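## Task

Move exactly one red wire connector from the lid of the tool case into the steel junction box; letting it fall in from a little above the box is acceptable. The task fails if any further connector, a second red one included, is in the box, whether gripped or loose. It also fails if a red connector is still lifted in a gripper at the end, if a connector or the tool case touches the floor, or if the robot falls or finishes tilted. The result only counts if it stays in place without the robot supporting it.

## Robot and tools

Robot: a Rainbow Robotics RB-Y1 in a physics simulation. It has a wheeled base (two drive wheels, two rear casters, 0.66 m long, 0.58 m wide, front edge 0.10 m ahead of the wheel axle), a folding leg/torso, a head with cameras, and two 7-joint arms, each ending in a parallel gripper with a wrist camera. Loose objects may occasionally get nudged by the scene.

Frames: the base frame sits on the floor between the drive wheels, x forward, y left, z up. The reported chest point (on the spine, 0.08 m under the shoulders), left_hand and right_hand (midpoint between finger pads; fingers point along the hand's -z, close along its x) are given in this frame. Printed hand positions can be off, more so at long reach. Odometry is the base frame at scene start; base_odometry counts wheel rotation only, so slip looks like travel. Heading is in -3.142 to 3.142, left positive.

execute_actions: argument actions is a list with zero or one action; an empty list just reports state and pictures. cameras picks images: head_camera, left_wrist_camera, right_wrist_camera or all (omitted or null gives all, [] gives none). The pictures line lists the order of returned images. An action may contain:
- base: exactly one key. translate_m is a relative straight drive in metres from where the base last measured itself, positive forward, range -3 to 3. rotate_rad is a relative turn in place in radians, positive counter-clockwise seen from above, range -3.2 to 3.2. No sideways motion. A drive or turn needing more than 8.667 s at its top speed is rejected.
- joints: a single flat dictionary keyed by joint name, covering both arms, torso and head; each value is an absolute target (radians, grippers in metres), not an offset. Ranges: torso_squat_rad 0 to 1.2 (lowers the level chest); torso_shift_rad -0.3 to 0.6 (hips forward when positive); torso_pitch_rad -0.2 to 1.4 (forward bow positive); torso_yaw_rad -1.5 to 1.5 (left positive). Left arm: left_shoulder_pitch_rad -2.356 to 2.356 (0 hanging, negative raises forward/inward); left_shoulder_roll_rad 0 to 3.141 (positive out to the left); left_shoulder_yaw_rad -2.094 to 2.094; left_elbow_rad -2.617 to 0.01 (negative bends forward); left_forearm_roll_rad -3.141 to 3.141; left_wrist_pitch_rad -1.57 to 1.919 (negative tips hand forward); left_hand_roll_rad -2.705 to 2.705; left_gripper_m 0 to 0.1 (pad gap). Right arm uses the same names with right_, same signs, except right_shoulder_roll_rad runs -3.141 to 0 (negative out to the right). head_pan_rad -0.523 to 0.523 (left positive, relative to chest); head_tilt_rad -0.35 to 1.57 (positive looks down). Done tolerance is ±0.02 rad, ±0.004 m for grippers.
- speeds: caps for this action only, translate_m 0.05 to 0.4 m/s, rotate_rad 0.1 to 1.509 rad/s (defaults are the maxima).
- min_time_s: 0.1 to 8, the minimum duration of each arm/head motion.
Motions start together and may finish separately; one action lasts at most 15 s. Joints you omit may still be driving toward earlier targets. Unknown keys or out-of-range numbers reject the whole call with no motion. Torso combos must hold: squat + shift <= 1.52; squat - shift + pitch <= 1.57; shift + 0.5 pitch - 0.4 squat <= 0.7; shift + 0.3 pitch - 0.5 squat <= 0.39, otherwise the torso stops partway as off_target.

wait: seconds from 0 to 10; no new command, returns state and images.
zoom_image: camera plus region [x0, y0, x1, y1] in pixels of that camera's most recent full image, at most 504 by 504. head_camera is 896x504, wrist cameras 644x364.
finished_scene: scene is the number of the current scene; it ends that scene permanently after the last command is held and reports success.

Result lines: base_status and joint_status report each commanded motion: done (for the base, wheels turned as commanded, slip possible), off_target (resting short, maybe still pushing), contact_stop (hit something firm, torso or arm only), time_out, stopped_with_arm, limit_stop_at_<name>, limit_stop_at_own_body (self-collision guard stopped it before contact), not_followed. A stop on one joint halts its whole group (torso, left arm, right arm) and clears their targets. 'joint command not followed' with a cause line means an arm-collision check refused the arm targets; grippers still move, and refused targets may be retried later. on_its_own shows uncommanded parts; 'held at' is a target, not a position. If a stop is reported, remaining calls in that reply are skipped. After a stop, first back off the arm, then the torso, each in its own action. Special case: if both hands grip one object and the torso contact_stops at once, resend every arm joint at its current joint_positions value, then the torso command.

Grasping: command a gap at least 0.005 m narrower than the object; off_target on the gripper is then normal. Gripper speed is 0.1 m/s; arm joints about 1 rad/s (wrist joints 1.5), torso slow (0.15 to 0.6 rad/s).

Avoid: arms striking or pressing on each other, grippers included (can end the run); the base keeps pushing into furniture without stopping, and the bent leg can protrude past the front edge, possibly sliding the robot back unnoticed; loads over 3 kg per arm or far forward can tip the robot; contact torque at a joint's load limit (shoulders 66.5, elbow 34.2, wrist joints 23.7 N m, held weight included) freezes the robot for 10 s; motors above 80 °C brake the arm (warning from 65 °C), reported as limit_stop_at_motor_heat, after which targets must be resent. Drops, slams and hard pushes reduce quality; keep connectors and case off the floor, release connectors just above the box, and leave nothing gripped at the end.

Each tool is called after "Call:" as name(argument=value, ...), one argument or row to a line, values as JSON.

## Session

Call:
execute_actions(
  actions=[],
)

Scene clock: 0.00 s.
base_odometry: x=+0.000 y=+0.000 heading=+0.000 (m, m, rad; odometry frame)
base_status: not commanded
joint_positions: torso_squat_rad=+0.350 torso_shift_rad=-0.001 torso_pitch_rad=+0.000 torso_yaw_rad=+0.000 left_shoulder_pitch_rad=+0.001 left_shoulder_roll_rad=+0.046 left_shoulder_yaw_rad=-0.025 left_elbow_rad=-0.100 left_forearm_roll_rad=-0.006 left_wrist_pitch_rad=-0.035 left_hand_roll_rad=-0.034 left_gripper_m=+0.099 right_shoulder_pitch_rad=+0.053 right_shoulder_roll_rad=-0.020 right_shoulder_yaw_rad=+0.013 right_elbow_rad=-0.273 right_forearm_roll_rad=-0.013 right_wrist_pitch_rad=-0.054 right_hand_roll_rad=-0.012 right_gripper_m=+0.099 head_pan_rad=+0.000 head_tilt_rad=+0.401
joint_status: not commanded
chest: x=-0.2285 y=+0.0000 z=+1.2474 quat_wxyz=(+1.000, +0.000, +0.000, +0.000) (m; base frame)
left_hand: x=-0.1720 y=+0.2530 z=+0.5657 quat_wxyz=(+0.997, +0.023, -0.067, -0.034) (m; base frame)
right_hand: x=-0.1220 y=-0.2362 z=+0.5722 quat_wxyz=(+0.990, -0.009, -0.138, -0.013) (m; base frame)
pictures: head_camera, left_wrist_camera, right_wrist_camera
Images, in order (width x height): head_camera 896x504, left_wrist_camera 644x364, right_wrist_camera 644x364.

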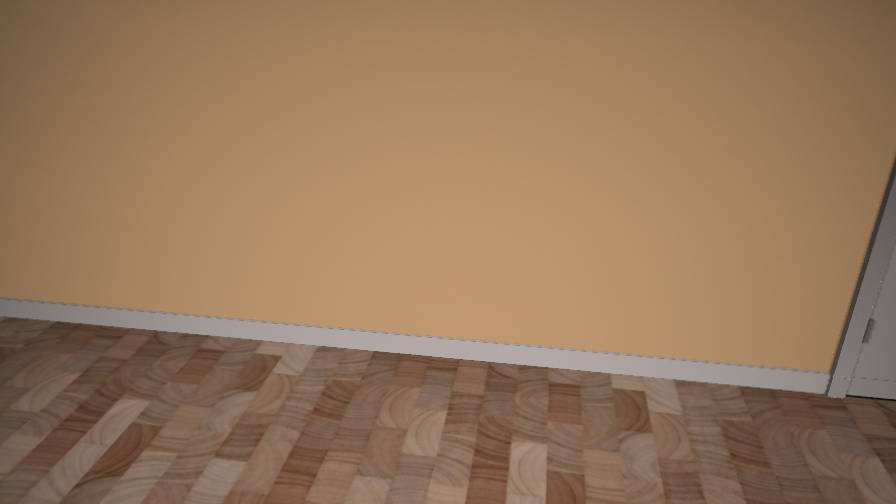

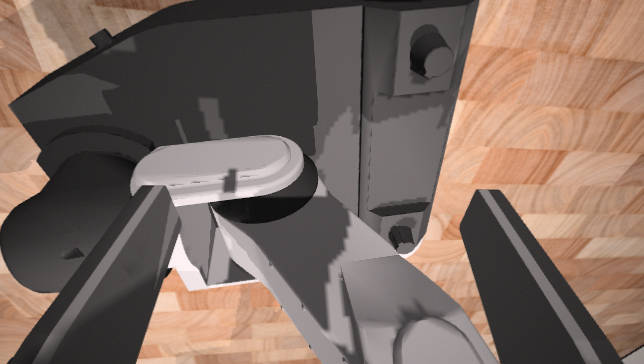

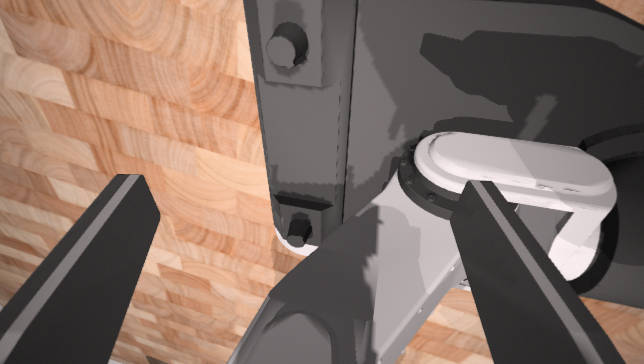

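Look around with torso yaw.

Call:
execute_actions(
  actions=[
    {"joints":{"torso_yaw_rad":1.0,"head_pan_rad":0.4}},
  ],
  cameras=["head_camera"],
)

Call:
execute_actions(
  actions=[
    {"joints":{"torso_yaw_rad":-1.0,"head_pan_rad":-0.4}},
  ],
  cameras=["head_camera"],
)

Scene clock: 7.83 s.
base_odometry: x=+0.000 y=+0.000 heading=+0.000 (m, m, rad; odometry frame)
base_status: not commanded
joint_positions: torso_squat_rad=+0.350 torso_shift_rad=-0.001 torso_pitch_rad=+0.000 torso_yaw_rad=+1.000 left_shoulder_pitch_rad=+0.001 left_shoulder_roll_rad=+0.046 left_shoulder_yaw_rad=-0.025 left_elbow_rad=-0.100 left_forearm_roll_rad=-0.006 left_wrist_pitch_rad=-0.035 left_hand_roll_rad=-0.034 left_gripper_m=+0.099 right_shoulder_pitch_rad=+0.053 right_shoulder_roll_rad=-0.020 right_shoulder_yaw_rad=+0.013 right_elbow_rad=-0.273 right_forearm_roll_rad=-0.013 right_wrist_pitch_rad=-0.054 right_hand_roll_rad=-0.012 right_gripper_m=+0.099 head_pan_rad=+0.400 head_tilt_rad=+0.401
joint_status: all done
chest: x=-0.2285 y=+0.0000 z=+1.2474 quat_wxyz=(+0.878, +0.000, +0.000, +0.479) (m; base frame)
left_hand: x=-0.4111 y=+0.1839 z=+0.5657 quat_wxyz=(+0.891, +0.052, -0.047, +0.448) (m; base frame)
right_hand: x=+0.0275 y=-0.0383 z=+0.5721 quat_wxyz=(+0.875, +0.058, -0.125, +0.463) (m; base frame)
pictures: head_camera
Images, in order (width x height): head_camera 896x504.

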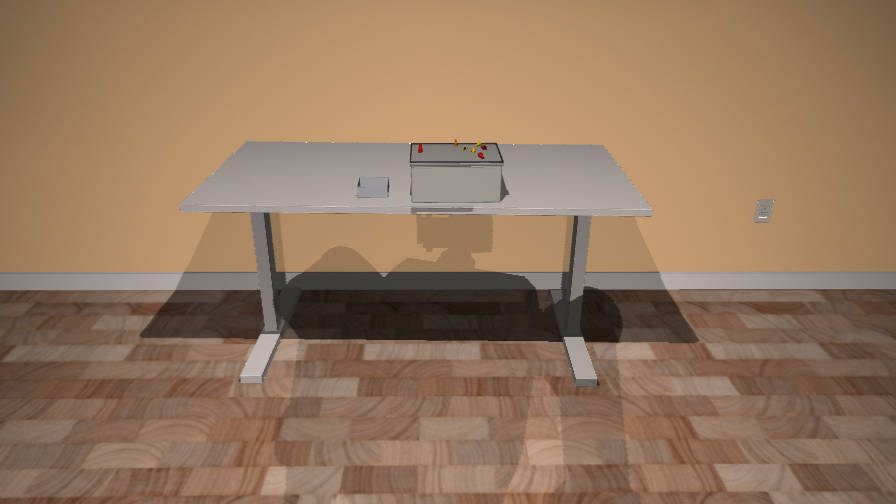

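Scene clock: 11.97 s.
base_odometry: x=+0.000 y=+0.000 heading=+0.000 (m, m, rad; odometry frame)
base_status: not commanded
joint_positions: torso_squat_rad=+0.350 torso_shift_rad=-0.001 torso_pitch_rad=+0.000 torso_yaw_rad=-1.000 left_shoulder_pitch_rad=+0.000 left_shoulder_roll_rad=+0.046 left_shoulder_yaw_rad=-0.025 left_elbow_rad=-0.100 left_forearm_roll_rad=-0.006 left_wrist_pitch_rad=-0.035 left_hand_roll_rad=-0.034 left_gripper_m=+0.099 right_shoulder_pitch_rad=+0.053 right_shoulder_roll_rad=-0.020 right_shoulder_yaw_rad=+0.013 right_elbow_rad=-0.273 right_forearm_roll_rad=-0.013 right_wrist_pitch_rad=-0.054 right_hand_roll_rad=-0.012 right_gripper_m=+0.099 head_pan_rad=-0.400 head_tilt_rad=+0.401
joint_status: all done
chest: x=-0.2285 y=+0.0000 z=+1.2474 quat_wxyz=(+0.878, +0.000, +0.000, -0.479) (m; base frame)
left_hand: x=+0.0154 y=+0.0890 z=+0.5658 quat_wxyz=(+0.859, -0.012, -0.070, -0.508) (m; base frame)
right_hand: x=-0.3694 y=-0.2172 z=+0.5722 quat_wxyz=(+0.863, -0.074, -0.117, -0.486) (m; base frame)
pictures: head_camera
Images, in order (width x height): head_camera 896x504.

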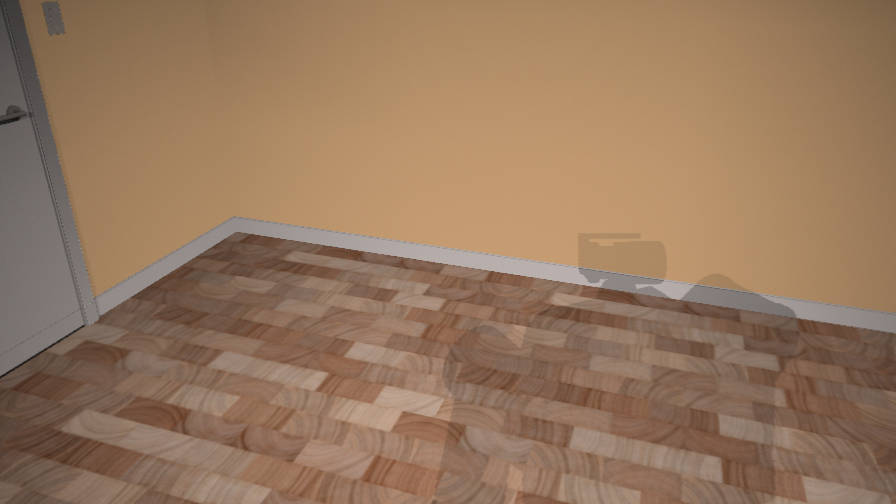

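Call:
execute_actions(
  actions=[
    {"base":{"rotate_rad":1.47},"joints":{"torso_yaw_rad":0,"head_pan_rad":0,"torso_squat_rad":0.1,"left_shoulder_pitch_rad":-0.6,"left_shoulder_roll_rad":0.2,"left_elbow_rad":-1.3,"left_wrist_pitch_rad":1.85,"left_gripper_m":0.05}},
  ],
  cameras=[],
)

Call:
execute_actions(
  actions=[
    {"base":{"translate_m":1.7},"joints":{"head_tilt_rad":0.75}},
  ],
)

Scene clock: 34.80 s.
base_odometry: x=+0.000 y=+0.000 heading=+1.469 (m, m, rad; odometry frame)
base_status: done
joint_positions: torso_squat_rad=+0.100 torso_shift_rad=-0.001 torso_pitch_rad=+0.000 torso_yaw_rad=+0.000 left_shoulder_pitch_rad=-0.600 left_shoulder_roll_rad=+0.200 left_shoulder_yaw_rad=-0.025 left_elbow_rad=-1.300 left_forearm_roll_rad=-0.007 left_wrist_pitch_rad=+1.850 left_hand_roll_rad=-0.034 left_gripper_m=+0.050 right_shoulder_pitch_rad=+0.053 right_shoulder_roll_rad=-0.020 right_shoulder_yaw_rad=+0.013 right_elbow_rad=-0.273 right_forearm_roll_rad=-0.013 right_wrist_pitch_rad=-0.054 right_hand_roll_rad=-0.012 right_gripper_m=+0.099 head_pan_rad=+0.000 head_tilt_rad=+0.401
joint_status: all done
chest: x=-0.2285 y=+0.0000 z=+1.2864 quat_wxyz=(+1.000, +0.000, +0.000, +0.000) (m; base frame)
left_hand: x=+0.2129 y=+0.2687 z=+0.9779 quat_wxyz=(+0.990, +0.121, -0.015, -0.070) (m; base frame)
right_hand: x=-0.1221 y=-0.2362 z=+0.6113 quat_wxyz=(+0.990, -0.009, -0.138, -0.013) (m; base frame)
pictures: none
No camera images: the call's "cameras" was empty. Leave "cameras" out to get every camera's image.

Scene clock: 40.60 s.
base_odometry: x=+0.171 y=+1.691 heading=+1.470 (m, m, rad; odometry frame)
base_status: done
joint_positions: torso_squat_rad=+0.100 torso_shift_rad=-0.001 torso_pitch_rad=+0.000 torso_yaw_rad=+0.000 left_shoulder_pitch_rad=-0.600 left_shoulder_roll_rad=+0.200 left_shoulder_yaw_rad=-0.025 left_elbow_rad=-1.300 left_forearm_roll_rad=-0.007 left_wrist_pitch_rad=+1.850 left_hand_roll_rad=-0.034 left_gripper_m=+0.050 right_shoulder_pitch_rad=+0.053 right_shoulder_roll_rad=-0.020 right_shoulder_yaw_rad=+0.013 right_elbow_rad=-0.273 right_forearm_roll_rad=-0.013 right_wrist_pitch_rad=-0.054 right_hand_roll_rad=-0.012 right_gripper_m=+0.099 head_pan_rad=+0.000 head_tilt_rad=+0.750
joint_status: all done
chest: x=-0.2284 y=+0.0000 z=+1.2864 quat_wxyz=(+1.000, +0.000, +0.000, +0.000) (m; base frame)
left_hand: x=+0.2130 y=+0.2687 z=+0.9779 quat_wxyz=(+0.990, +0.121, -0.015, -0.070) (m; base frame)
right_hand: x=-0.1220 y=-0.2362 z=+0.6113 quat_wxyz=(+0.990, -0.009, -0.138, -0.013) (m; base frame)
pictures: head_camera, left_wrist_camera, right_wrist_camera
Images, in order (width x height): head_camera 896x504, left_wrist_camera 644x364, right_wrist_camera 644x364.

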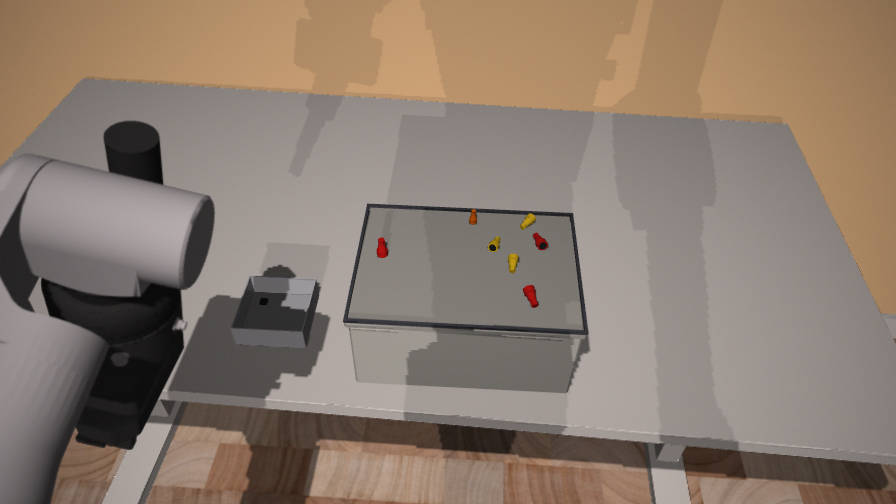

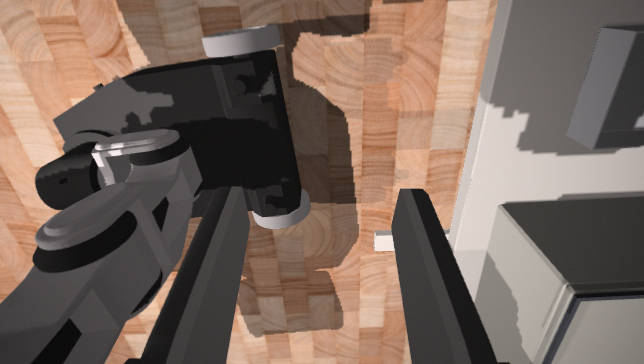

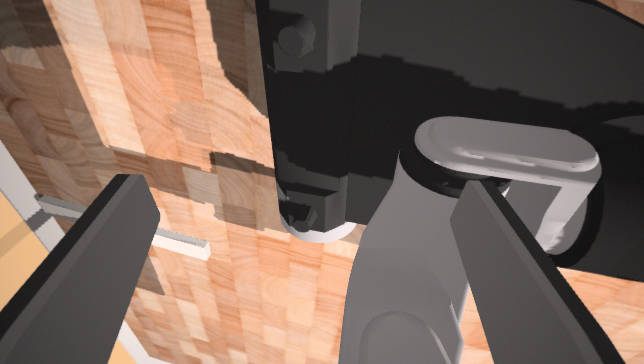

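Call:
execute_actions(
  actions=[
    {"base":{"translate_m":0.3},"joints":{"head_tilt_rad":1.0,"left_shoulder_roll_rad":0.0,"torso_yaw_rad":-0.12,"left_hand_roll_rad":1.75,"left_wrist_pitch_rad":1.88}},
  ],
  cameras=["head_camera","left_wrist_camera"],
)

Scene clock: 61.03 s.
base_odometry: x=+0.201 y=+1.990 heading=+1.471 (m, m, rad; odometry frame)
base_status: done
joint_positions: torso_squat_rad=+0.100 torso_shift_rad=-0.001 torso_pitch_rad=+0.000 torso_yaw_rad=-0.120 left_shoulder_pitch_rad=-0.600 left_shoulder_roll_rad=+0.000 left_shoulder_yaw_rad=-0.025 left_elbow_rad=-1.300 left_forearm_roll_rad=-0.007 left_wrist_pitch_rad=+1.880 left_hand_roll_rad=+1.750 left_gripper_m=+0.050 right_shoulder_pitch_rad=+0.053 right_shoulder_roll_rad=-0.020 right_shoulder_yaw_rad=+0.013 right_elbow_rad=-0.273 right_forearm_roll_rad=-0.013 right_wrist_pitch_rad=-0.054 right_hand_roll_rad=-0.012 right_gripper_m=+0.099 head_pan_rad=+0.000 head_tilt_rad=+1.000
joint_status: all done
chest: x=-0.2284 y=+0.0000 z=+1.2864 quat_wxyz=(+0.998, +0.000, +0.000, -0.060) (m; base frame)
left_hand: x=+0.2062 y=+0.1072 z=+0.9624 quat_wxyz=(+0.759, +0.028, -0.027, +0.650) (m; base frame)
right_hand: x=-0.1510 y=-0.2473 z=+0.6113 quat_wxyz=(+0.988, -0.017, -0.137, -0.072) (m; base frame)
pictures: head_camera, left_wrist_camera
Images, in order (width x height): head_camera 896x504, left_wrist_camera 644x364.

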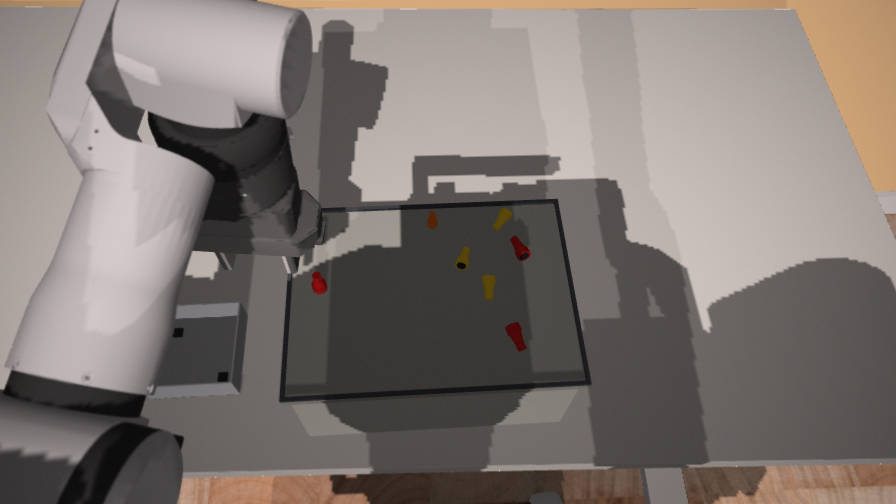

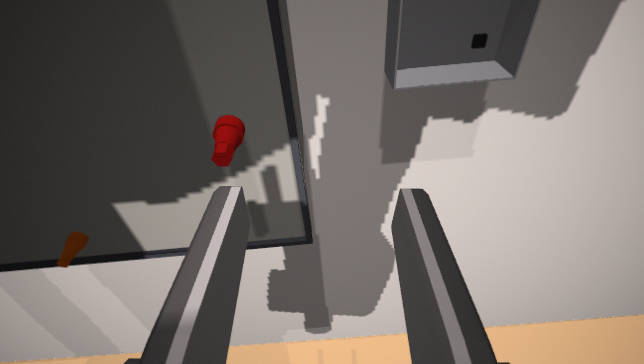

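Call:
execute_actions(
  actions=[
    {"joints":{"torso_yaw_rad":-0.27,"torso_squat_rad":0.4}},
  ],
  cameras=["head_camera","left_wrist_camera"],
)

Scene clock: 71.90 s.
base_odometry: x=+0.201 y=+1.990 heading=+1.471 (m, m, rad; odometry frame)
base_status: not commanded
joint_positions: torso_squat_rad=+0.400 torso_shift_rad=-0.001 torso_pitch_rad=+0.000 torso_yaw_rad=-0.270 left_shoulder_pitch_rad=-0.600 left_shoulder_roll_rad=+0.000 left_shoulder_yaw_rad=-0.025 left_elbow_rad=-1.300 left_forearm_roll_rad=-0.007 left_wrist_pitch_rad=+1.880 left_hand_roll_rad=+1.750 left_gripper_m=+0.050 right_shoulder_pitch_rad=+0.053 right_shoulder_roll_rad=-0.020 right_shoulder_yaw_rad=+0.013 right_elbow_rad=-0.273 right_forearm_roll_rad=-0.013 right_wrist_pitch_rad=-0.054 right_hand_roll_rad=-0.012 right_gripper_m=+0.099 head_pan_rad=+0.000 head_tilt_rad=+1.000
joint_status: all done
chest: x=-0.2286 y=+0.0000 z=+1.2347 quat_wxyz=(+0.991, +0.000, +0.000, -0.135) (m; base frame)
left_hand: x=+0.2173 y=+0.0411 z=+0.9109 quat_wxyz=(+0.805, +0.026, -0.029, +0.592) (m; base frame)
right_hand: x=-0.1887 y=-0.2561 z=+0.5595 quat_wxyz=(+0.979, -0.028, -0.136, -0.146) (m; base frame)
pictures: head_camera, left_wrist_camera
Images, in order (width x height): head_camera 896x504, left_wrist_camera 644x364.

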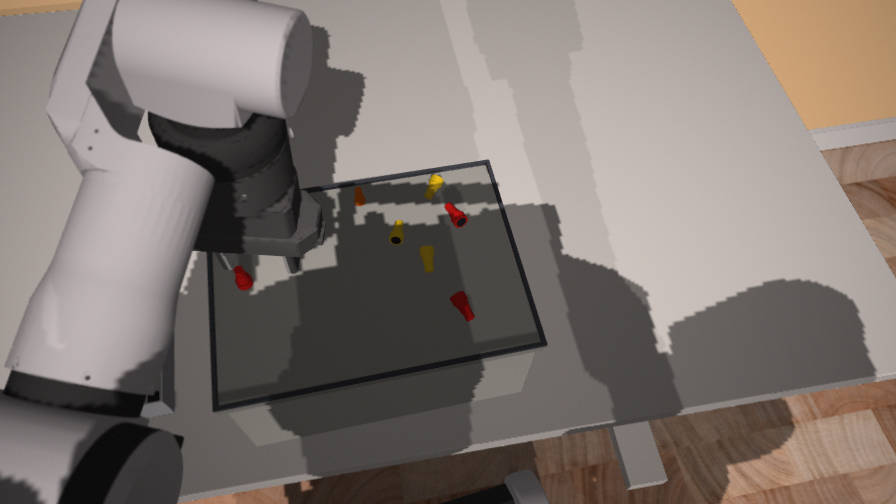

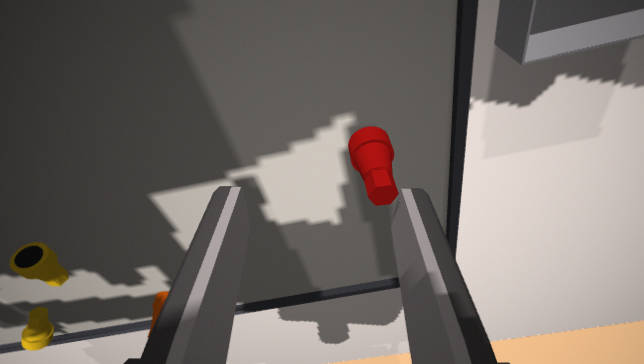

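Call:
execute_actions(
  actions=[
    {"joints":{"torso_yaw_rad":-0.22},"base":{"translate_m":0.012}},
  ],
  cameras=["left_wrist_camera"],
)

Call:
execute_actions(
  actions=[
    {"joints":{"torso_squat_rad":0.47}},
  ],
  cameras=["head_camera","left_wrist_camera"],
)

Scene clock: 80.90 s.
base_odometry: x=+0.202 y=+2.002 heading=+1.472 (m, m, rad; odometry frame)
base_status: done
joint_positions: torso_squat_rad=+0.400 torso_shift_rad=-0.001 torso_pitch_rad=+0.000 torso_yaw_rad=-0.220 left_shoulder_pitch_rad=-0.600 left_shoulder_roll_rad=+0.000 left_shoulder_yaw_rad=-0.025 left_elbow_rad=-1.300 left_forearm_roll_rad=-0.007 left_wrist_pitch_rad=+1.880 left_hand_roll_rad=+1.750 left_gripper_m=+0.050 right_shoulder_pitch_rad=+0.053 right_shoulder_roll_rad=-0.020 right_shoulder_yaw_rad=+0.013 right_elbow_rad=-0.273 right_forearm_roll_rad=-0.013 right_wrist_pitch_rad=-0.054 right_hand_roll_rad=-0.012 right_gripper_m=+0.099 head_pan_rad=+0.000 head_tilt_rad=+1.000
joint_status: all done
chest: x=-0.2284 y=+0.0000 z=+1.2347 quat_wxyz=(+0.994, +0.000, +0.000, -0.110) (m; base frame)
left_hand: x=+0.2147 y=+0.0632 z=+0.9107 quat_wxyz=(+0.790, +0.026, -0.029, +0.611) (m; base frame)
right_hand: x=-0.1760 y=-0.2538 z=+0.5595 quat_wxyz=(+0.983, -0.024, -0.136, -0.122) (m; base frame)
pictures: left_wrist_camera
Images, in order (width x height): left_wrist_camera 644x364.

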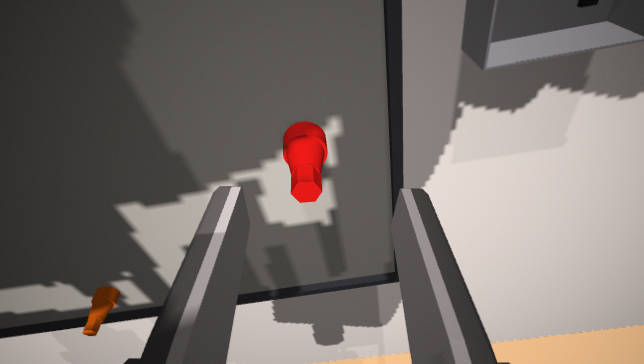

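Scene clock: 81.87 s.
base_odometry: x=+0.202 y=+2.002 heading=+1.472 (m, m, rad; odometry frame)
base_status: not commanded
joint_positions: torso_squat_rad=+0.470 torso_shift_rad=-0.001 torso_pitch_rad=-0.001 torso_yaw_rad=-0.220 left_shoulder_pitch_rad=-0.602 left_shoulder_roll_rad=+0.000 left_shoulder_yaw_rad=-0.025 left_elbow_rad=-1.302 left_forearm_roll_rad=-0.007 left_wrist_pitch_rad=+1.881 left_hand_roll_rad=+1.750 left_gripper_m=+0.050 right_shoulder_pitch_rad=+0.053 right_shoulder_roll_rad=-0.020 right_shoulder_yaw_rad=+0.013 right_elbow_rad=-0.273 right_forearm_roll_rad=-0.013 right_wrist_pitch_rad=-0.054 right_hand_roll_rad=-0.012 right_gripper_m=+0.099 head_pan_rad=+0.000 head_tilt_rad=+1.000
joint_status: all done
chest: x=-0.2291 y=+0.0000 z=+1.2140 quat_wxyz=(+0.994, +0.000, -0.001, -0.110) (m; base frame)
left_hand: x=+0.2152 y=+0.0627 z=+0.8918 quat_wxyz=(+0.791, +0.025, -0.030, +0.611) (m; base frame)
right_hand: x=-0.1758 y=-0.2537 z=+0.5389 quat_wxyz=(+0.983, -0.024, -0.137, -0.122) (m; base frame)
pictures: head_camera, left_wrist_camera
Images, in order (width x height): head_camera 896x504, left_wrist_camera 644x364.

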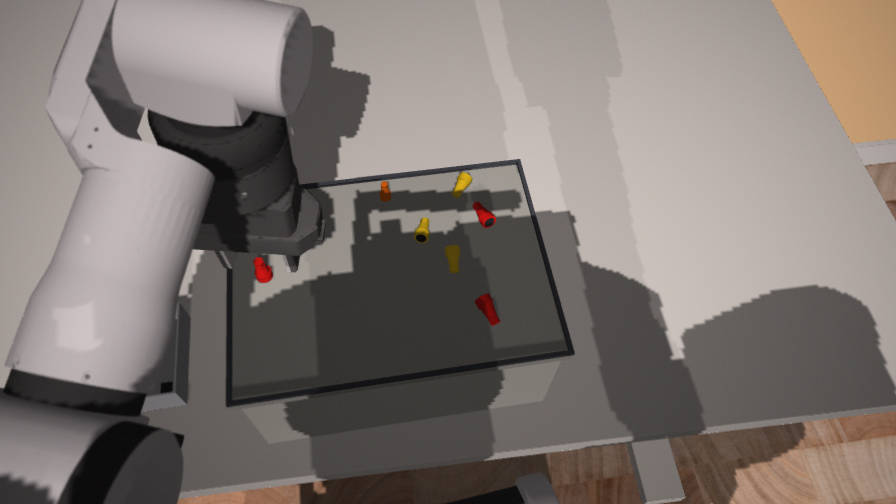

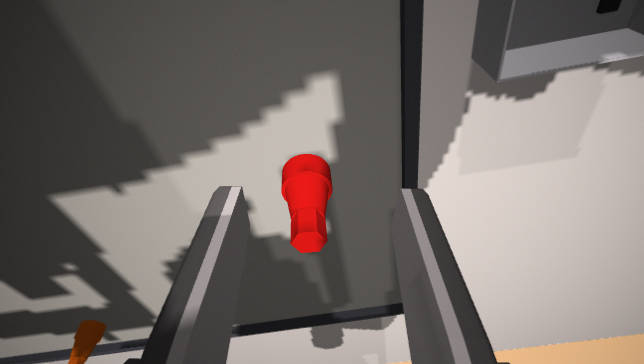

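Call:
execute_actions(
  actions=[
    {"joints":{"torso_squat_rad":0.455,"torso_yaw_rad":-0.228,"left_gripper_m":0.006}},
  ],
  cameras=["left_wrist_camera"],
)

Call:
execute_actions(
  actions=[
    {"joints":{"torso_squat_rad":0.3}},
  ],
  cameras=["left_wrist_camera"],
)

Scene clock: 88.97 s.
base_odometry: x=+0.202 y=+2.002 heading=+1.472 (m, m, rad; odometry frame)
base_status: not commanded
joint_positions: torso_squat_rad=+0.455 torso_shift_rad=-0.001 torso_pitch_rad=+0.000 torso_yaw_rad=-0.228 left_shoulder_pitch_rad=-0.600 left_shoulder_roll_rad=+0.000 left_shoulder_yaw_rad=-0.025 left_elbow_rad=-1.300 left_forearm_roll_rad=-0.007 left_wrist_pitch_rad=+1.880 left_hand_roll_rad=+1.750 left_gripper_m=+0.006 right_shoulder_pitch_rad=+0.053 right_shoulder_roll_rad=-0.020 right_shoulder_yaw_rad=+0.013 right_elbow_rad=-0.273 right_forearm_roll_rad=-0.013 right_wrist_pitch_rad=-0.054 right_hand_roll_rad=-0.012 right_gripper_m=+0.099 head_pan_rad=+0.000 head_tilt_rad=+1.000
joint_status: all done
chest: x=-0.2284 y=+0.0000 z=+1.2187 quat_wxyz=(+0.994, +0.000, +0.000, -0.114) (m; base frame)
left_hand: x=+0.2153 y=+0.0596 z=+0.8950 quat_wxyz=(+0.793, +0.026, -0.029, +0.608) (m; base frame)
right_hand: x=-0.1780 y=-0.2542 z=+0.5435 quat_wxyz=(+0.982, -0.025, -0.136, -0.126) (m; base frame)
pictures: left_wrist_camera
Images, in order (width x height): left_wrist_camera 644x364.

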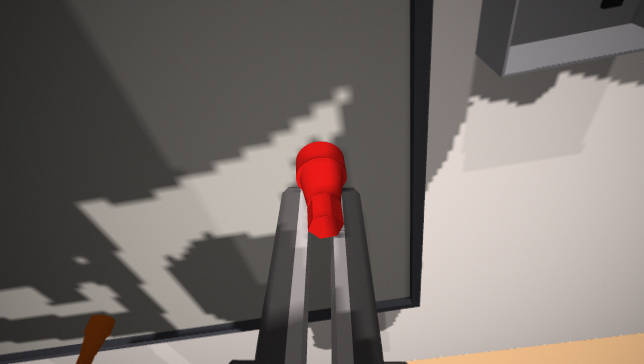

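Scene clock: 90.27 s.
base_odometry: x=+0.202 y=+2.002 heading=+1.472 (m, m, rad; odometry frame)
base_status: not commanded
joint_positions: torso_squat_rad=+0.300 torso_shift_rad=-0.001 torso_pitch_rad=+0.000 torso_yaw_rad=-0.228 left_shoulder_pitch_rad=-0.600 left_shoulder_roll_rad=+0.000 left_shoulder_yaw_rad=-0.025 left_elbow_rad=-1.300 left_forearm_roll_rad=-0.007 left_wrist_pitch_rad=+1.880 left_hand_roll_rad=+1.750 left_gripper_m=+0.006 right_shoulder_pitch_rad=+0.053 right_shoulder_roll_rad=-0.020 right_shoulder_yaw_rad=+0.013 right_elbow_rad=-0.273 right_forearm_roll_rad=-0.013 right_wrist_pitch_rad=-0.054 right_hand_roll_rad=-0.012 right_gripper_m=+0.099 head_pan_rad=+0.000 head_tilt_rad=+1.000
joint_status: all done
chest: x=-0.2284 y=+0.0000 z=+1.2587 quat_wxyz=(+0.994, +0.000, +0.000, -0.114) (m; base frame)
left_hand: x=+0.2152 y=+0.0596 z=+0.9348 quat_wxyz=(+0.793, +0.026, -0.029, +0.608) (m; base frame)
right_hand: x=-0.1780 y=-0.2542 z=+0.5835 quat_wxyz=(+0.982, -0.025, -0.136, -0.126) (m; base frame)
pictures: left_wrist_camera
Images, in order (width x height): left_wrist_camera 644x364.

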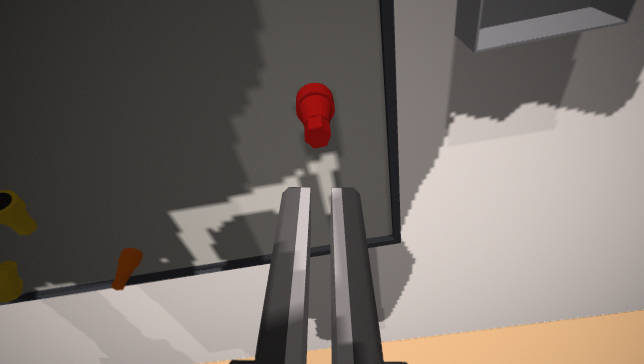

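Fingers were too far forward; back up 2 cm.

Call:
execute_actions(
  actions=[
    {"joints":{"left_gripper_m":0.04},"base":{"translate_m":-0.02}},
  ],
  cameras=[],
)

Call:
execute_actions(
  actions=[
    {"joints":{"torso_squat_rad":0.455}},
  ],
  cameras=["left_wrist_camera"],
)

Call:
execute_actions(
  actions=[
    {"joints":{"left_gripper_m":0.004}},
  ],
  cameras=["left_wrist_camera"],
)

Scene clock: 98.40 s.
base_odometry: x=+0.200 y=+1.982 heading=+1.472 (m, m, rad; odometry frame)
base_status: done
joint_positions: torso_squat_rad=+0.300 torso_shift_rad=-0.001 torso_pitch_rad=+0.000 torso_yaw_rad=-0.228 left_shoulder_pitch_rad=-0.600 left_shoulder_roll_rad=+0.000 left_shoulder_yaw_rad=-0.025 left_elbow_rad=-1.300 left_forearm_roll_rad=-0.007 left_wrist_pitch_rad=+1.880 left_hand_roll_rad=+1.750 left_gripper_m=+0.040 right_shoulder_pitch_rad=+0.053 right_shoulder_roll_rad=-0.020 right_shoulder_yaw_rad=+0.013 right_elbow_rad=-0.273 right_forearm_roll_rad=-0.013 right_wrist_pitch_rad=-0.054 right_hand_roll_rad=-0.012 right_gripper_m=+0.099 head_pan_rad=+0.000 head_tilt_rad=+1.000
joint_status: all done
chest: x=-0.2286 y=+0.0000 z=+1.2587 quat_wxyz=(+0.994, +0.000, +0.000, -0.114) (m; base frame)
left_hand: x=+0.2151 y=+0.0597 z=+0.9349 quat_wxyz=(+0.793, +0.026, -0.029, +0.608) (m; base frame)
right_hand: x=-0.1781 y=-0.2541 z=+0.5835 quat_wxyz=(+0.982, -0.025, -0.136, -0.126) (m; base frame)
pictures: none
No camera images: the call's "cameras" was empty. Leave "cameras" out to get every camera's image.

Scene clock: 99.70 s.
base_odometry: x=+0.200 y=+1.982 heading=+1.472 (m, m, rad; odometry frame)
base_status: not commanded
joint_positions: torso_squat_rad=+0.455 torso_shift_rad=-0.001 torso_pitch_rad=+0.000 torso_yaw_rad=-0.228 left_shoulder_pitch_rad=-0.600 left_shoulder_roll_rad=+0.000 left_shoulder_yaw_rad=-0.025 left_elbow_rad=-1.300 left_forearm_roll_rad=-0.007 left_wrist_pitch_rad=+1.880 left_hand_roll_rad=+1.750 left_gripper_m=+0.040 right_shoulder_pitch_rad=+0.053 right_shoulder_roll_rad=-0.020 right_shoulder_yaw_rad=+0.013 right_elbow_rad=-0.273 right_forearm_roll_rad=-0.013 right_wrist_pitch_rad=-0.054 right_hand_roll_rad=-0.012 right_gripper_m=+0.099 head_pan_rad=+0.000 head_tilt_rad=+1.000
joint_status: all done
chest: x=-0.2285 y=+0.0000 z=+1.2187 quat_wxyz=(+0.994, +0.000, +0.000, -0.114) (m; base frame)
left_hand: x=+0.2152 y=+0.0597 z=+0.8949 quat_wxyz=(+0.793, +0.026, -0.029, +0.608) (m; base frame)
right_hand: x=-0.1780 y=-0.2541 z=+0.5435 quat_wxyz=(+0.982, -0.025, -0.136, -0.126) (m; base frame)
pictures: left_wrist_camera
Images, in order (width x height): left_wrist_camera 644x364.

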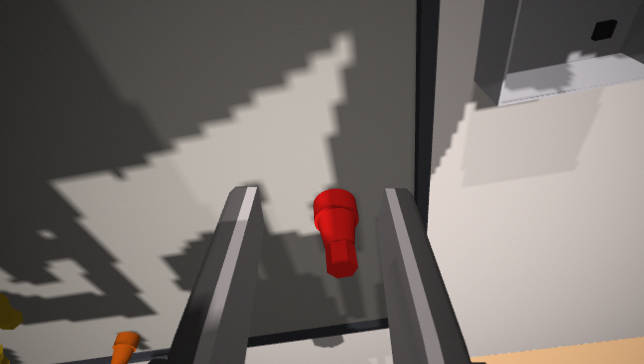

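Scene clock: 100.53 s.
base_odometry: x=+0.200 y=+1.982 heading=+1.472 (m, m, rad; odometry frame)
base_status: not commanded
joint_positions: torso_squat_rad=+0.455 torso_shift_rad=-0.001 torso_pitch_rad=+0.000 torso_yaw_rad=-0.228 left_shoulder_pitch_rad=-0.600 left_shoulder_roll_rad=+0.000 left_shoulder_yaw_rad=-0.025 left_elbow_rad=-1.300 left_forearm_roll_rad=-0.007 left_wrist_pitch_rad=+1.880 left_hand_roll_rad=+1.750 left_gripper_m=+0.012 right_shoulder_pitch_rad=+0.053 right_shoulder_roll_rad=-0.020 right_shoulder_yaw_rad=+0.013 right_elbow_rad=-0.273 right_forearm_roll_rad=-0.013 right_wrist_pitch_rad=-0.054 right_hand_roll_rad=-0.012 right_gripper_m=+0.099 head_pan_rad=+0.000 head_tilt_rad=+1.000
joint_status: left_gripper_m off_target (ended at +0.012, target +0.004)
chest: x=-0.2285 y=+0.0000 z=+1.2187 quat_wxyz=(+0.994, +0.000, +0.000, -0.114) (m; base frame)
left_hand: x=+0.2152 y=+0.0597 z=+0.8949 quat_wxyz=(+0.793, +0.026, -0.029, +0.608) (m; base frame)
right_hand: x=-0.1780 y=-0.2541 z=+0.5435 quat_wxyz=(+0.982, -0.025, -0.136, -0.126) (m; base frame)
pictures: left_wrist_camera
Images, in order (width x height): left_wrist_camera 644x364.

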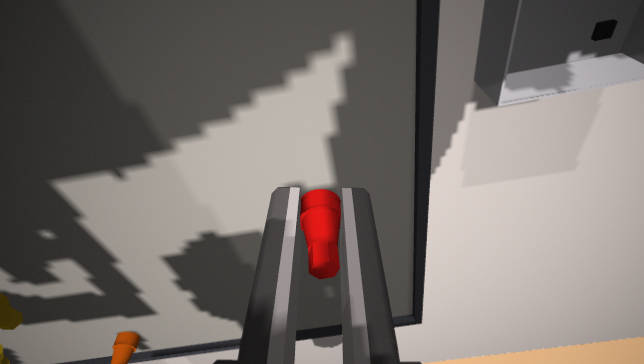

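Call:
execute_actions(
  actions=[
    {"joints":{"torso_squat_rad":0.35}},
  ],
  cameras=[],
)

Call:
execute_actions(
  actions=[
    {"joints":{"torso_yaw_rad":0.12}},
  ],
  cameras=[],
)

Call:
execute_actions(
  actions=[
    {"joints":{"torso_squat_rad":0.57}},
  ],
  cameras=["head_camera","left_wrist_camera"],
)

Scene clock: 109.03 s.
base_odometry: x=+0.200 y=+1.982 heading=+1.472 (m, m, rad; odometry frame)
base_status: not commanded
joint_positions: torso_squat_rad=+0.350 torso_shift_rad=-0.001 torso_pitch_rad=+0.000 torso_yaw_rad=-0.228 left_shoulder_pitch_rad=-0.600 left_shoulder_roll_rad=+0.000 left_shoulder_yaw_rad=-0.025 left_elbow_rad=-1.300 left_forearm_roll_rad=-0.007 left_wrist_pitch_rad=+1.880 left_hand_roll_rad=+1.750 left_gripper_m=+0.012 right_shoulder_pitch_rad=+0.053 right_shoulder_roll_rad=-0.020 right_shoulder_yaw_rad=+0.013 right_elbow_rad=-0.273 right_forearm_roll_rad=-0.013 right_wrist_pitch_rad=-0.054 right_hand_roll_rad=-0.012 right_gripper_m=+0.099 head_pan_rad=+0.000 head_tilt_rad=+1.000
joint_status: all done
chest: x=-0.2284 y=+0.0000 z=+1.2475 quat_wxyz=(+0.994, +0.000, +0.000, -0.114) (m; base frame)
left_hand: x=+0.2152 y=+0.0597 z=+0.9235 quat_wxyz=(+0.793, +0.026, -0.029, +0.608) (m; base frame)
right_hand: x=-0.1781 y=-0.2541 z=+0.5723 quat_wxyz=(+0.982, -0.025, -0.136, -0.126) (m; base frame)
pictures: none
No camera images: the call's "cameras" was empty. Leave "cameras" out to get every camera's image.

Scene clock: 110.40 s.
base_odometry: x=+0.200 y=+1.982 heading=+1.472 (m, m, rad; odometry frame)
base_status: not commanded
joint_positions: torso_squat_rad=+0.350 torso_shift_rad=-0.001 torso_pitch_rad=+0.000 torso_yaw_rad=+0.120 left_shoulder_pitch_rad=-0.600 left_shoulder_roll_rad=+0.000 left_shoulder_yaw_rad=-0.025 left_elbow_rad=-1.300 left_forearm_roll_rad=-0.007 left_wrist_pitch_rad=+1.880 left_hand_roll_rad=+1.750 left_gripper_m=+0.012 right_shoulder_pitch_rad=+0.053 right_shoulder_roll_rad=-0.020 right_shoulder_yaw_rad=+0.013 right_elbow_rad=-0.273 right_forearm_roll_rad=-0.013 right_wrist_pitch_rad=-0.054 right_hand_roll_rad=-0.012 right_gripper_m=+0.099 head_pan_rad=+0.000 head_tilt_rad=+1.000
joint_status: all done
chest: x=-0.2284 y=+0.0000 z=+1.2475 quat_wxyz=(+0.998, +0.000, +0.000, +0.060) (m; base frame)
left_hand: x=+0.1682 y=+0.2073 z=+0.9234 quat_wxyz=(+0.676, +0.031, -0.024, +0.736) (m; base frame)
right_hand: x=-0.0946 y=-0.2218 z=+0.5723 quat_wxyz=(+0.989, -0.001, -0.138, +0.046) (m; base frame)
pictures: none
No camera images: the call's "cameras" was empty. Leave "cameras" out to get every camera's image.

Scene clock: 111.93 s.
base_odometry: x=+0.200 y=+1.982 heading=+1.472 (m, m, rad; odometry frame)
base_status: not commanded
joint_positions: torso_squat_rad=+0.570 torso_shift_rad=-0.001 torso_pitch_rad=+0.000 torso_yaw_rad=+0.120 left_shoulder_pitch_rad=-0.600 left_shoulder_roll_rad=+0.000 left_shoulder_yaw_rad=-0.025 left_elbow_rad=-1.300 left_forearm_roll_rad=-0.007 left_wrist_pitch_rad=+1.880 left_hand_roll_rad=+1.750 left_gripper_m=+0.012 right_shoulder_pitch_rad=+0.053 right_shoulder_roll_rad=-0.020 right_shoulder_yaw_rad=+0.013 right_elbow_rad=-0.273 right_forearm_roll_rad=-0.013 right_wrist_pitch_rad=-0.054 right_hand_roll_rad=-0.012 right_gripper_m=+0.099 head_pan_rad=+0.000 head_tilt_rad=+1.000
joint_status: all done
chest: x=-0.2285 y=+0.0000 z=+1.1792 quat_wxyz=(+0.998, +0.000, +0.000, +0.060) (m; base frame)
left_hand: x=+0.1682 y=+0.2073 z=+0.8553 quat_wxyz=(+0.676, +0.031, -0.024, +0.736) (m; base frame)
right_hand: x=-0.0945 y=-0.2218 z=+0.5041 quat_wxyz=(+0.989, -0.001, -0.138, +0.046) (m; base frame)
pictures: head_camera, left_wrist_camera
Images, in order (width x height): head_camera 896x504, left_wrist_camera 644x364.

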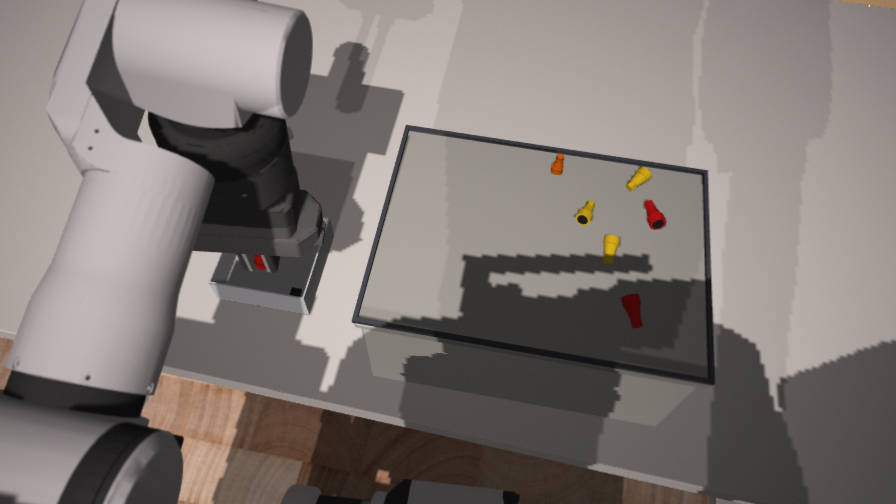

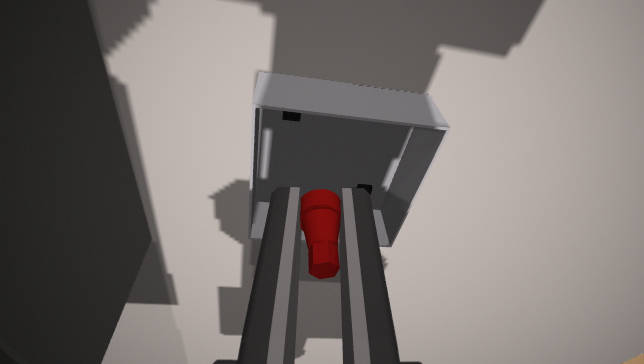

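Call:
execute_actions(
  actions=[
    {"joints":{"torso_squat_rad":0.65},"base":{"translate_m":0.025}},
  ],
  cameras=["head_camera","left_wrist_camera"],
)

Scene clock: 117.30 s.
base_odometry: x=+0.203 y=+2.007 heading=+1.472 (m, m, rad; odometry frame)
base_status: done
joint_positions: torso_squat_rad=+0.650 torso_shift_rad=-0.001 torso_pitch_rad=+0.000 torso_yaw_rad=+0.120 left_shoulder_pitch_rad=-0.600 left_shoulder_roll_rad=+0.000 left_shoulder_yaw_rad=-0.025 left_elbow_rad=-1.300 left_forearm_roll_rad=-0.007 left_wrist_pitch_rad=+1.880 left_hand_roll_rad=+1.750 left_gripper_m=+0.012 right_shoulder_pitch_rad=+0.053 right_shoulder_roll_rad=-0.020 right_shoulder_yaw_rad=+0.013 right_elbow_rad=-0.273 right_forearm_roll_rad=-0.013 right_wrist_pitch_rad=-0.054 right_hand_roll_rad=-0.012 right_gripper_m=+0.099 head_pan_rad=+0.000 head_tilt_rad=+1.000
joint_status: all done
chest: x=-0.2284 y=+0.0001 z=+1.1472 quat_wxyz=(+0.998, +0.000, +0.000, +0.060) (m; base frame)
left_hand: x=+0.1682 y=+0.2073 z=+0.8232 quat_wxyz=(+0.676, +0.031, -0.024, +0.736) (m; base frame)
right_hand: x=-0.0944 y=-0.2218 z=+0.4720 quat_wxyz=(+0.989, -0.001, -0.138, +0.046) (m; base frame)
pictures: head_camera, left_wrist_camera
Images, in order (width x height): head_camera 896x504, left_wrist_camera 644x364.

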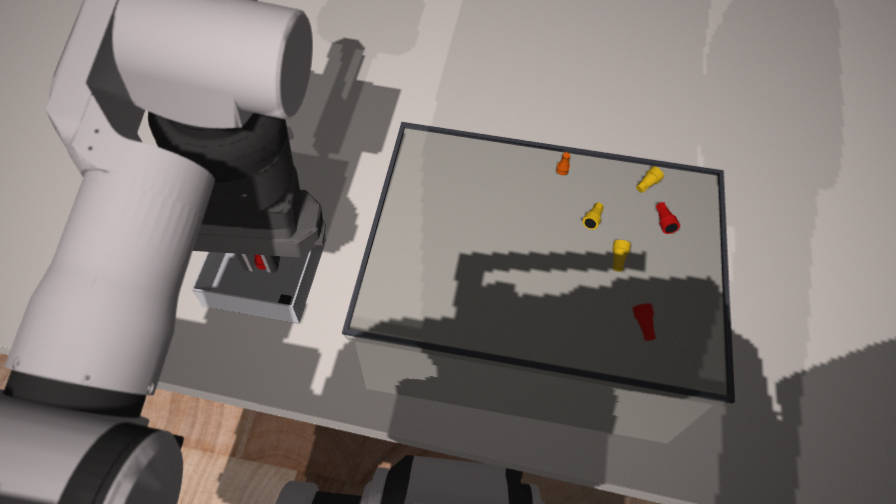

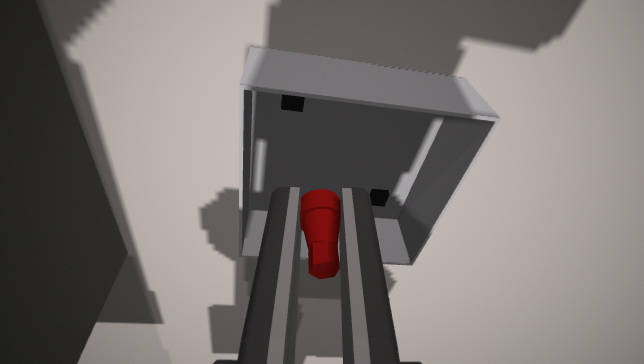

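Call:
execute_actions(
  actions=[
    {"joints":{"left_gripper_m":0.035}},
  ],
  cameras=[],
)

Call:
execute_actions(
  actions=[
    {"joints":{"torso_squat_rad":0.5}},
  ],
  cameras=["left_wrist_camera"],
)

Scene clock: 128.17 s.
base_odometry: x=+0.203 y=+2.007 heading=+1.472 (m, m, rad; odometry frame)
base_status: not commanded
joint_positions: torso_squat_rad=+0.650 torso_shift_rad=-0.001 torso_pitch_rad=+0.000 torso_yaw_rad=+0.120 left_shoulder_pitch_rad=-0.600 left_shoulder_roll_rad=+0.000 left_shoulder_yaw_rad=-0.025 left_elbow_rad=-1.300 left_forearm_roll_rad=-0.007 left_wrist_pitch_rad=+1.880 left_hand_roll_rad=+1.750 left_gripper_m=+0.035 right_shoulder_pitch_rad=+0.053 right_shoulder_roll_rad=-0.020 right_shoulder_yaw_rad=+0.013 right_elbow_rad=-0.273 right_forearm_roll_rad=-0.013 right_wrist_pitch_rad=-0.054 right_hand_roll_rad=-0.012 right_gripper_m=+0.099 head_pan_rad=+0.000 head_tilt_rad=+1.000
joint_status: all done
chest: x=-0.2284 y=+0.0001 z=+1.1472 quat_wxyz=(+0.998, +0.000, +0.000, +0.060) (m; base frame)
left_hand: x=+0.1682 y=+0.2073 z=+0.8232 quat_wxyz=(+0.676, +0.031, -0.024, +0.736) (m; base frame)
right_hand: x=-0.0944 y=-0.2218 z=+0.4720 quat_wxyz=(+0.989, -0.001, -0.138, +0.046) (m; base frame)
pictures: none
No camera images: the call's "cameras" was empty. Leave "cameras" out to get every camera's image.

Scene clock: 129.47 s.
base_odometry: x=+0.203 y=+2.007 heading=+1.472 (m, m, rad; odometry frame)
base_status: not commanded
joint_positions: torso_squat_rad=+0.500 torso_shift_rad=-0.001 torso_pitch_rad=+0.000 torso_yaw_rad=+0.120 left_shoulder_pitch_rad=-0.600 left_shoulder_roll_rad=+0.000 left_shoulder_yaw_rad=-0.025 left_elbow_rad=-1.300 left_forearm_roll_rad=-0.007 left_wrist_pitch_rad=+1.880 left_hand_roll_rad=+1.750 left_gripper_m=+0.035 right_shoulder_pitch_rad=+0.053 right_shoulder_roll_rad=-0.020 right_shoulder_yaw_rad=+0.013 right_elbow_rad=-0.273 right_forearm_roll_rad=-0.013 right_wrist_pitch_rad=-0.054 right_hand_roll_rad=-0.012 right_gripper_m=+0.099 head_pan_rad=+0.000 head_tilt_rad=+1.000
joint_status: all done
chest: x=-0.2283 y=+0.0000 z=+1.2042 quat_wxyz=(+0.998, +0.000, +0.000, +0.060) (m; base frame)
left_hand: x=+0.1682 y=+0.2073 z=+0.8802 quat_wxyz=(+0.676, +0.031, -0.024, +0.736) (m; base frame)
right_hand: x=-0.0946 y=-0.2218 z=+0.5290 quat_wxyz=(+0.989, -0.001, -0.138, +0.046) (m; base frame)
pictures: left_wrist_camera
Images, in order (width x height): left_wrist_camera 644x364.

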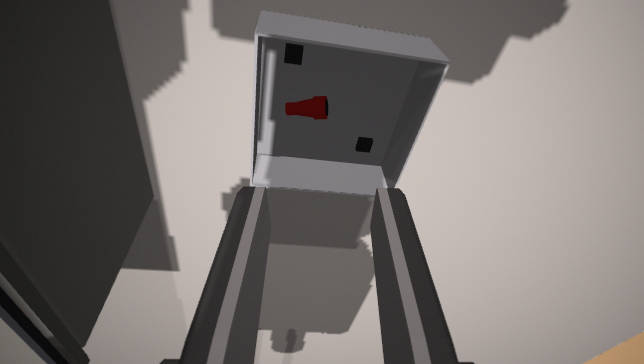

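Call:
finished_scene(
  scene=1,
)

The scene is finished: the task was done.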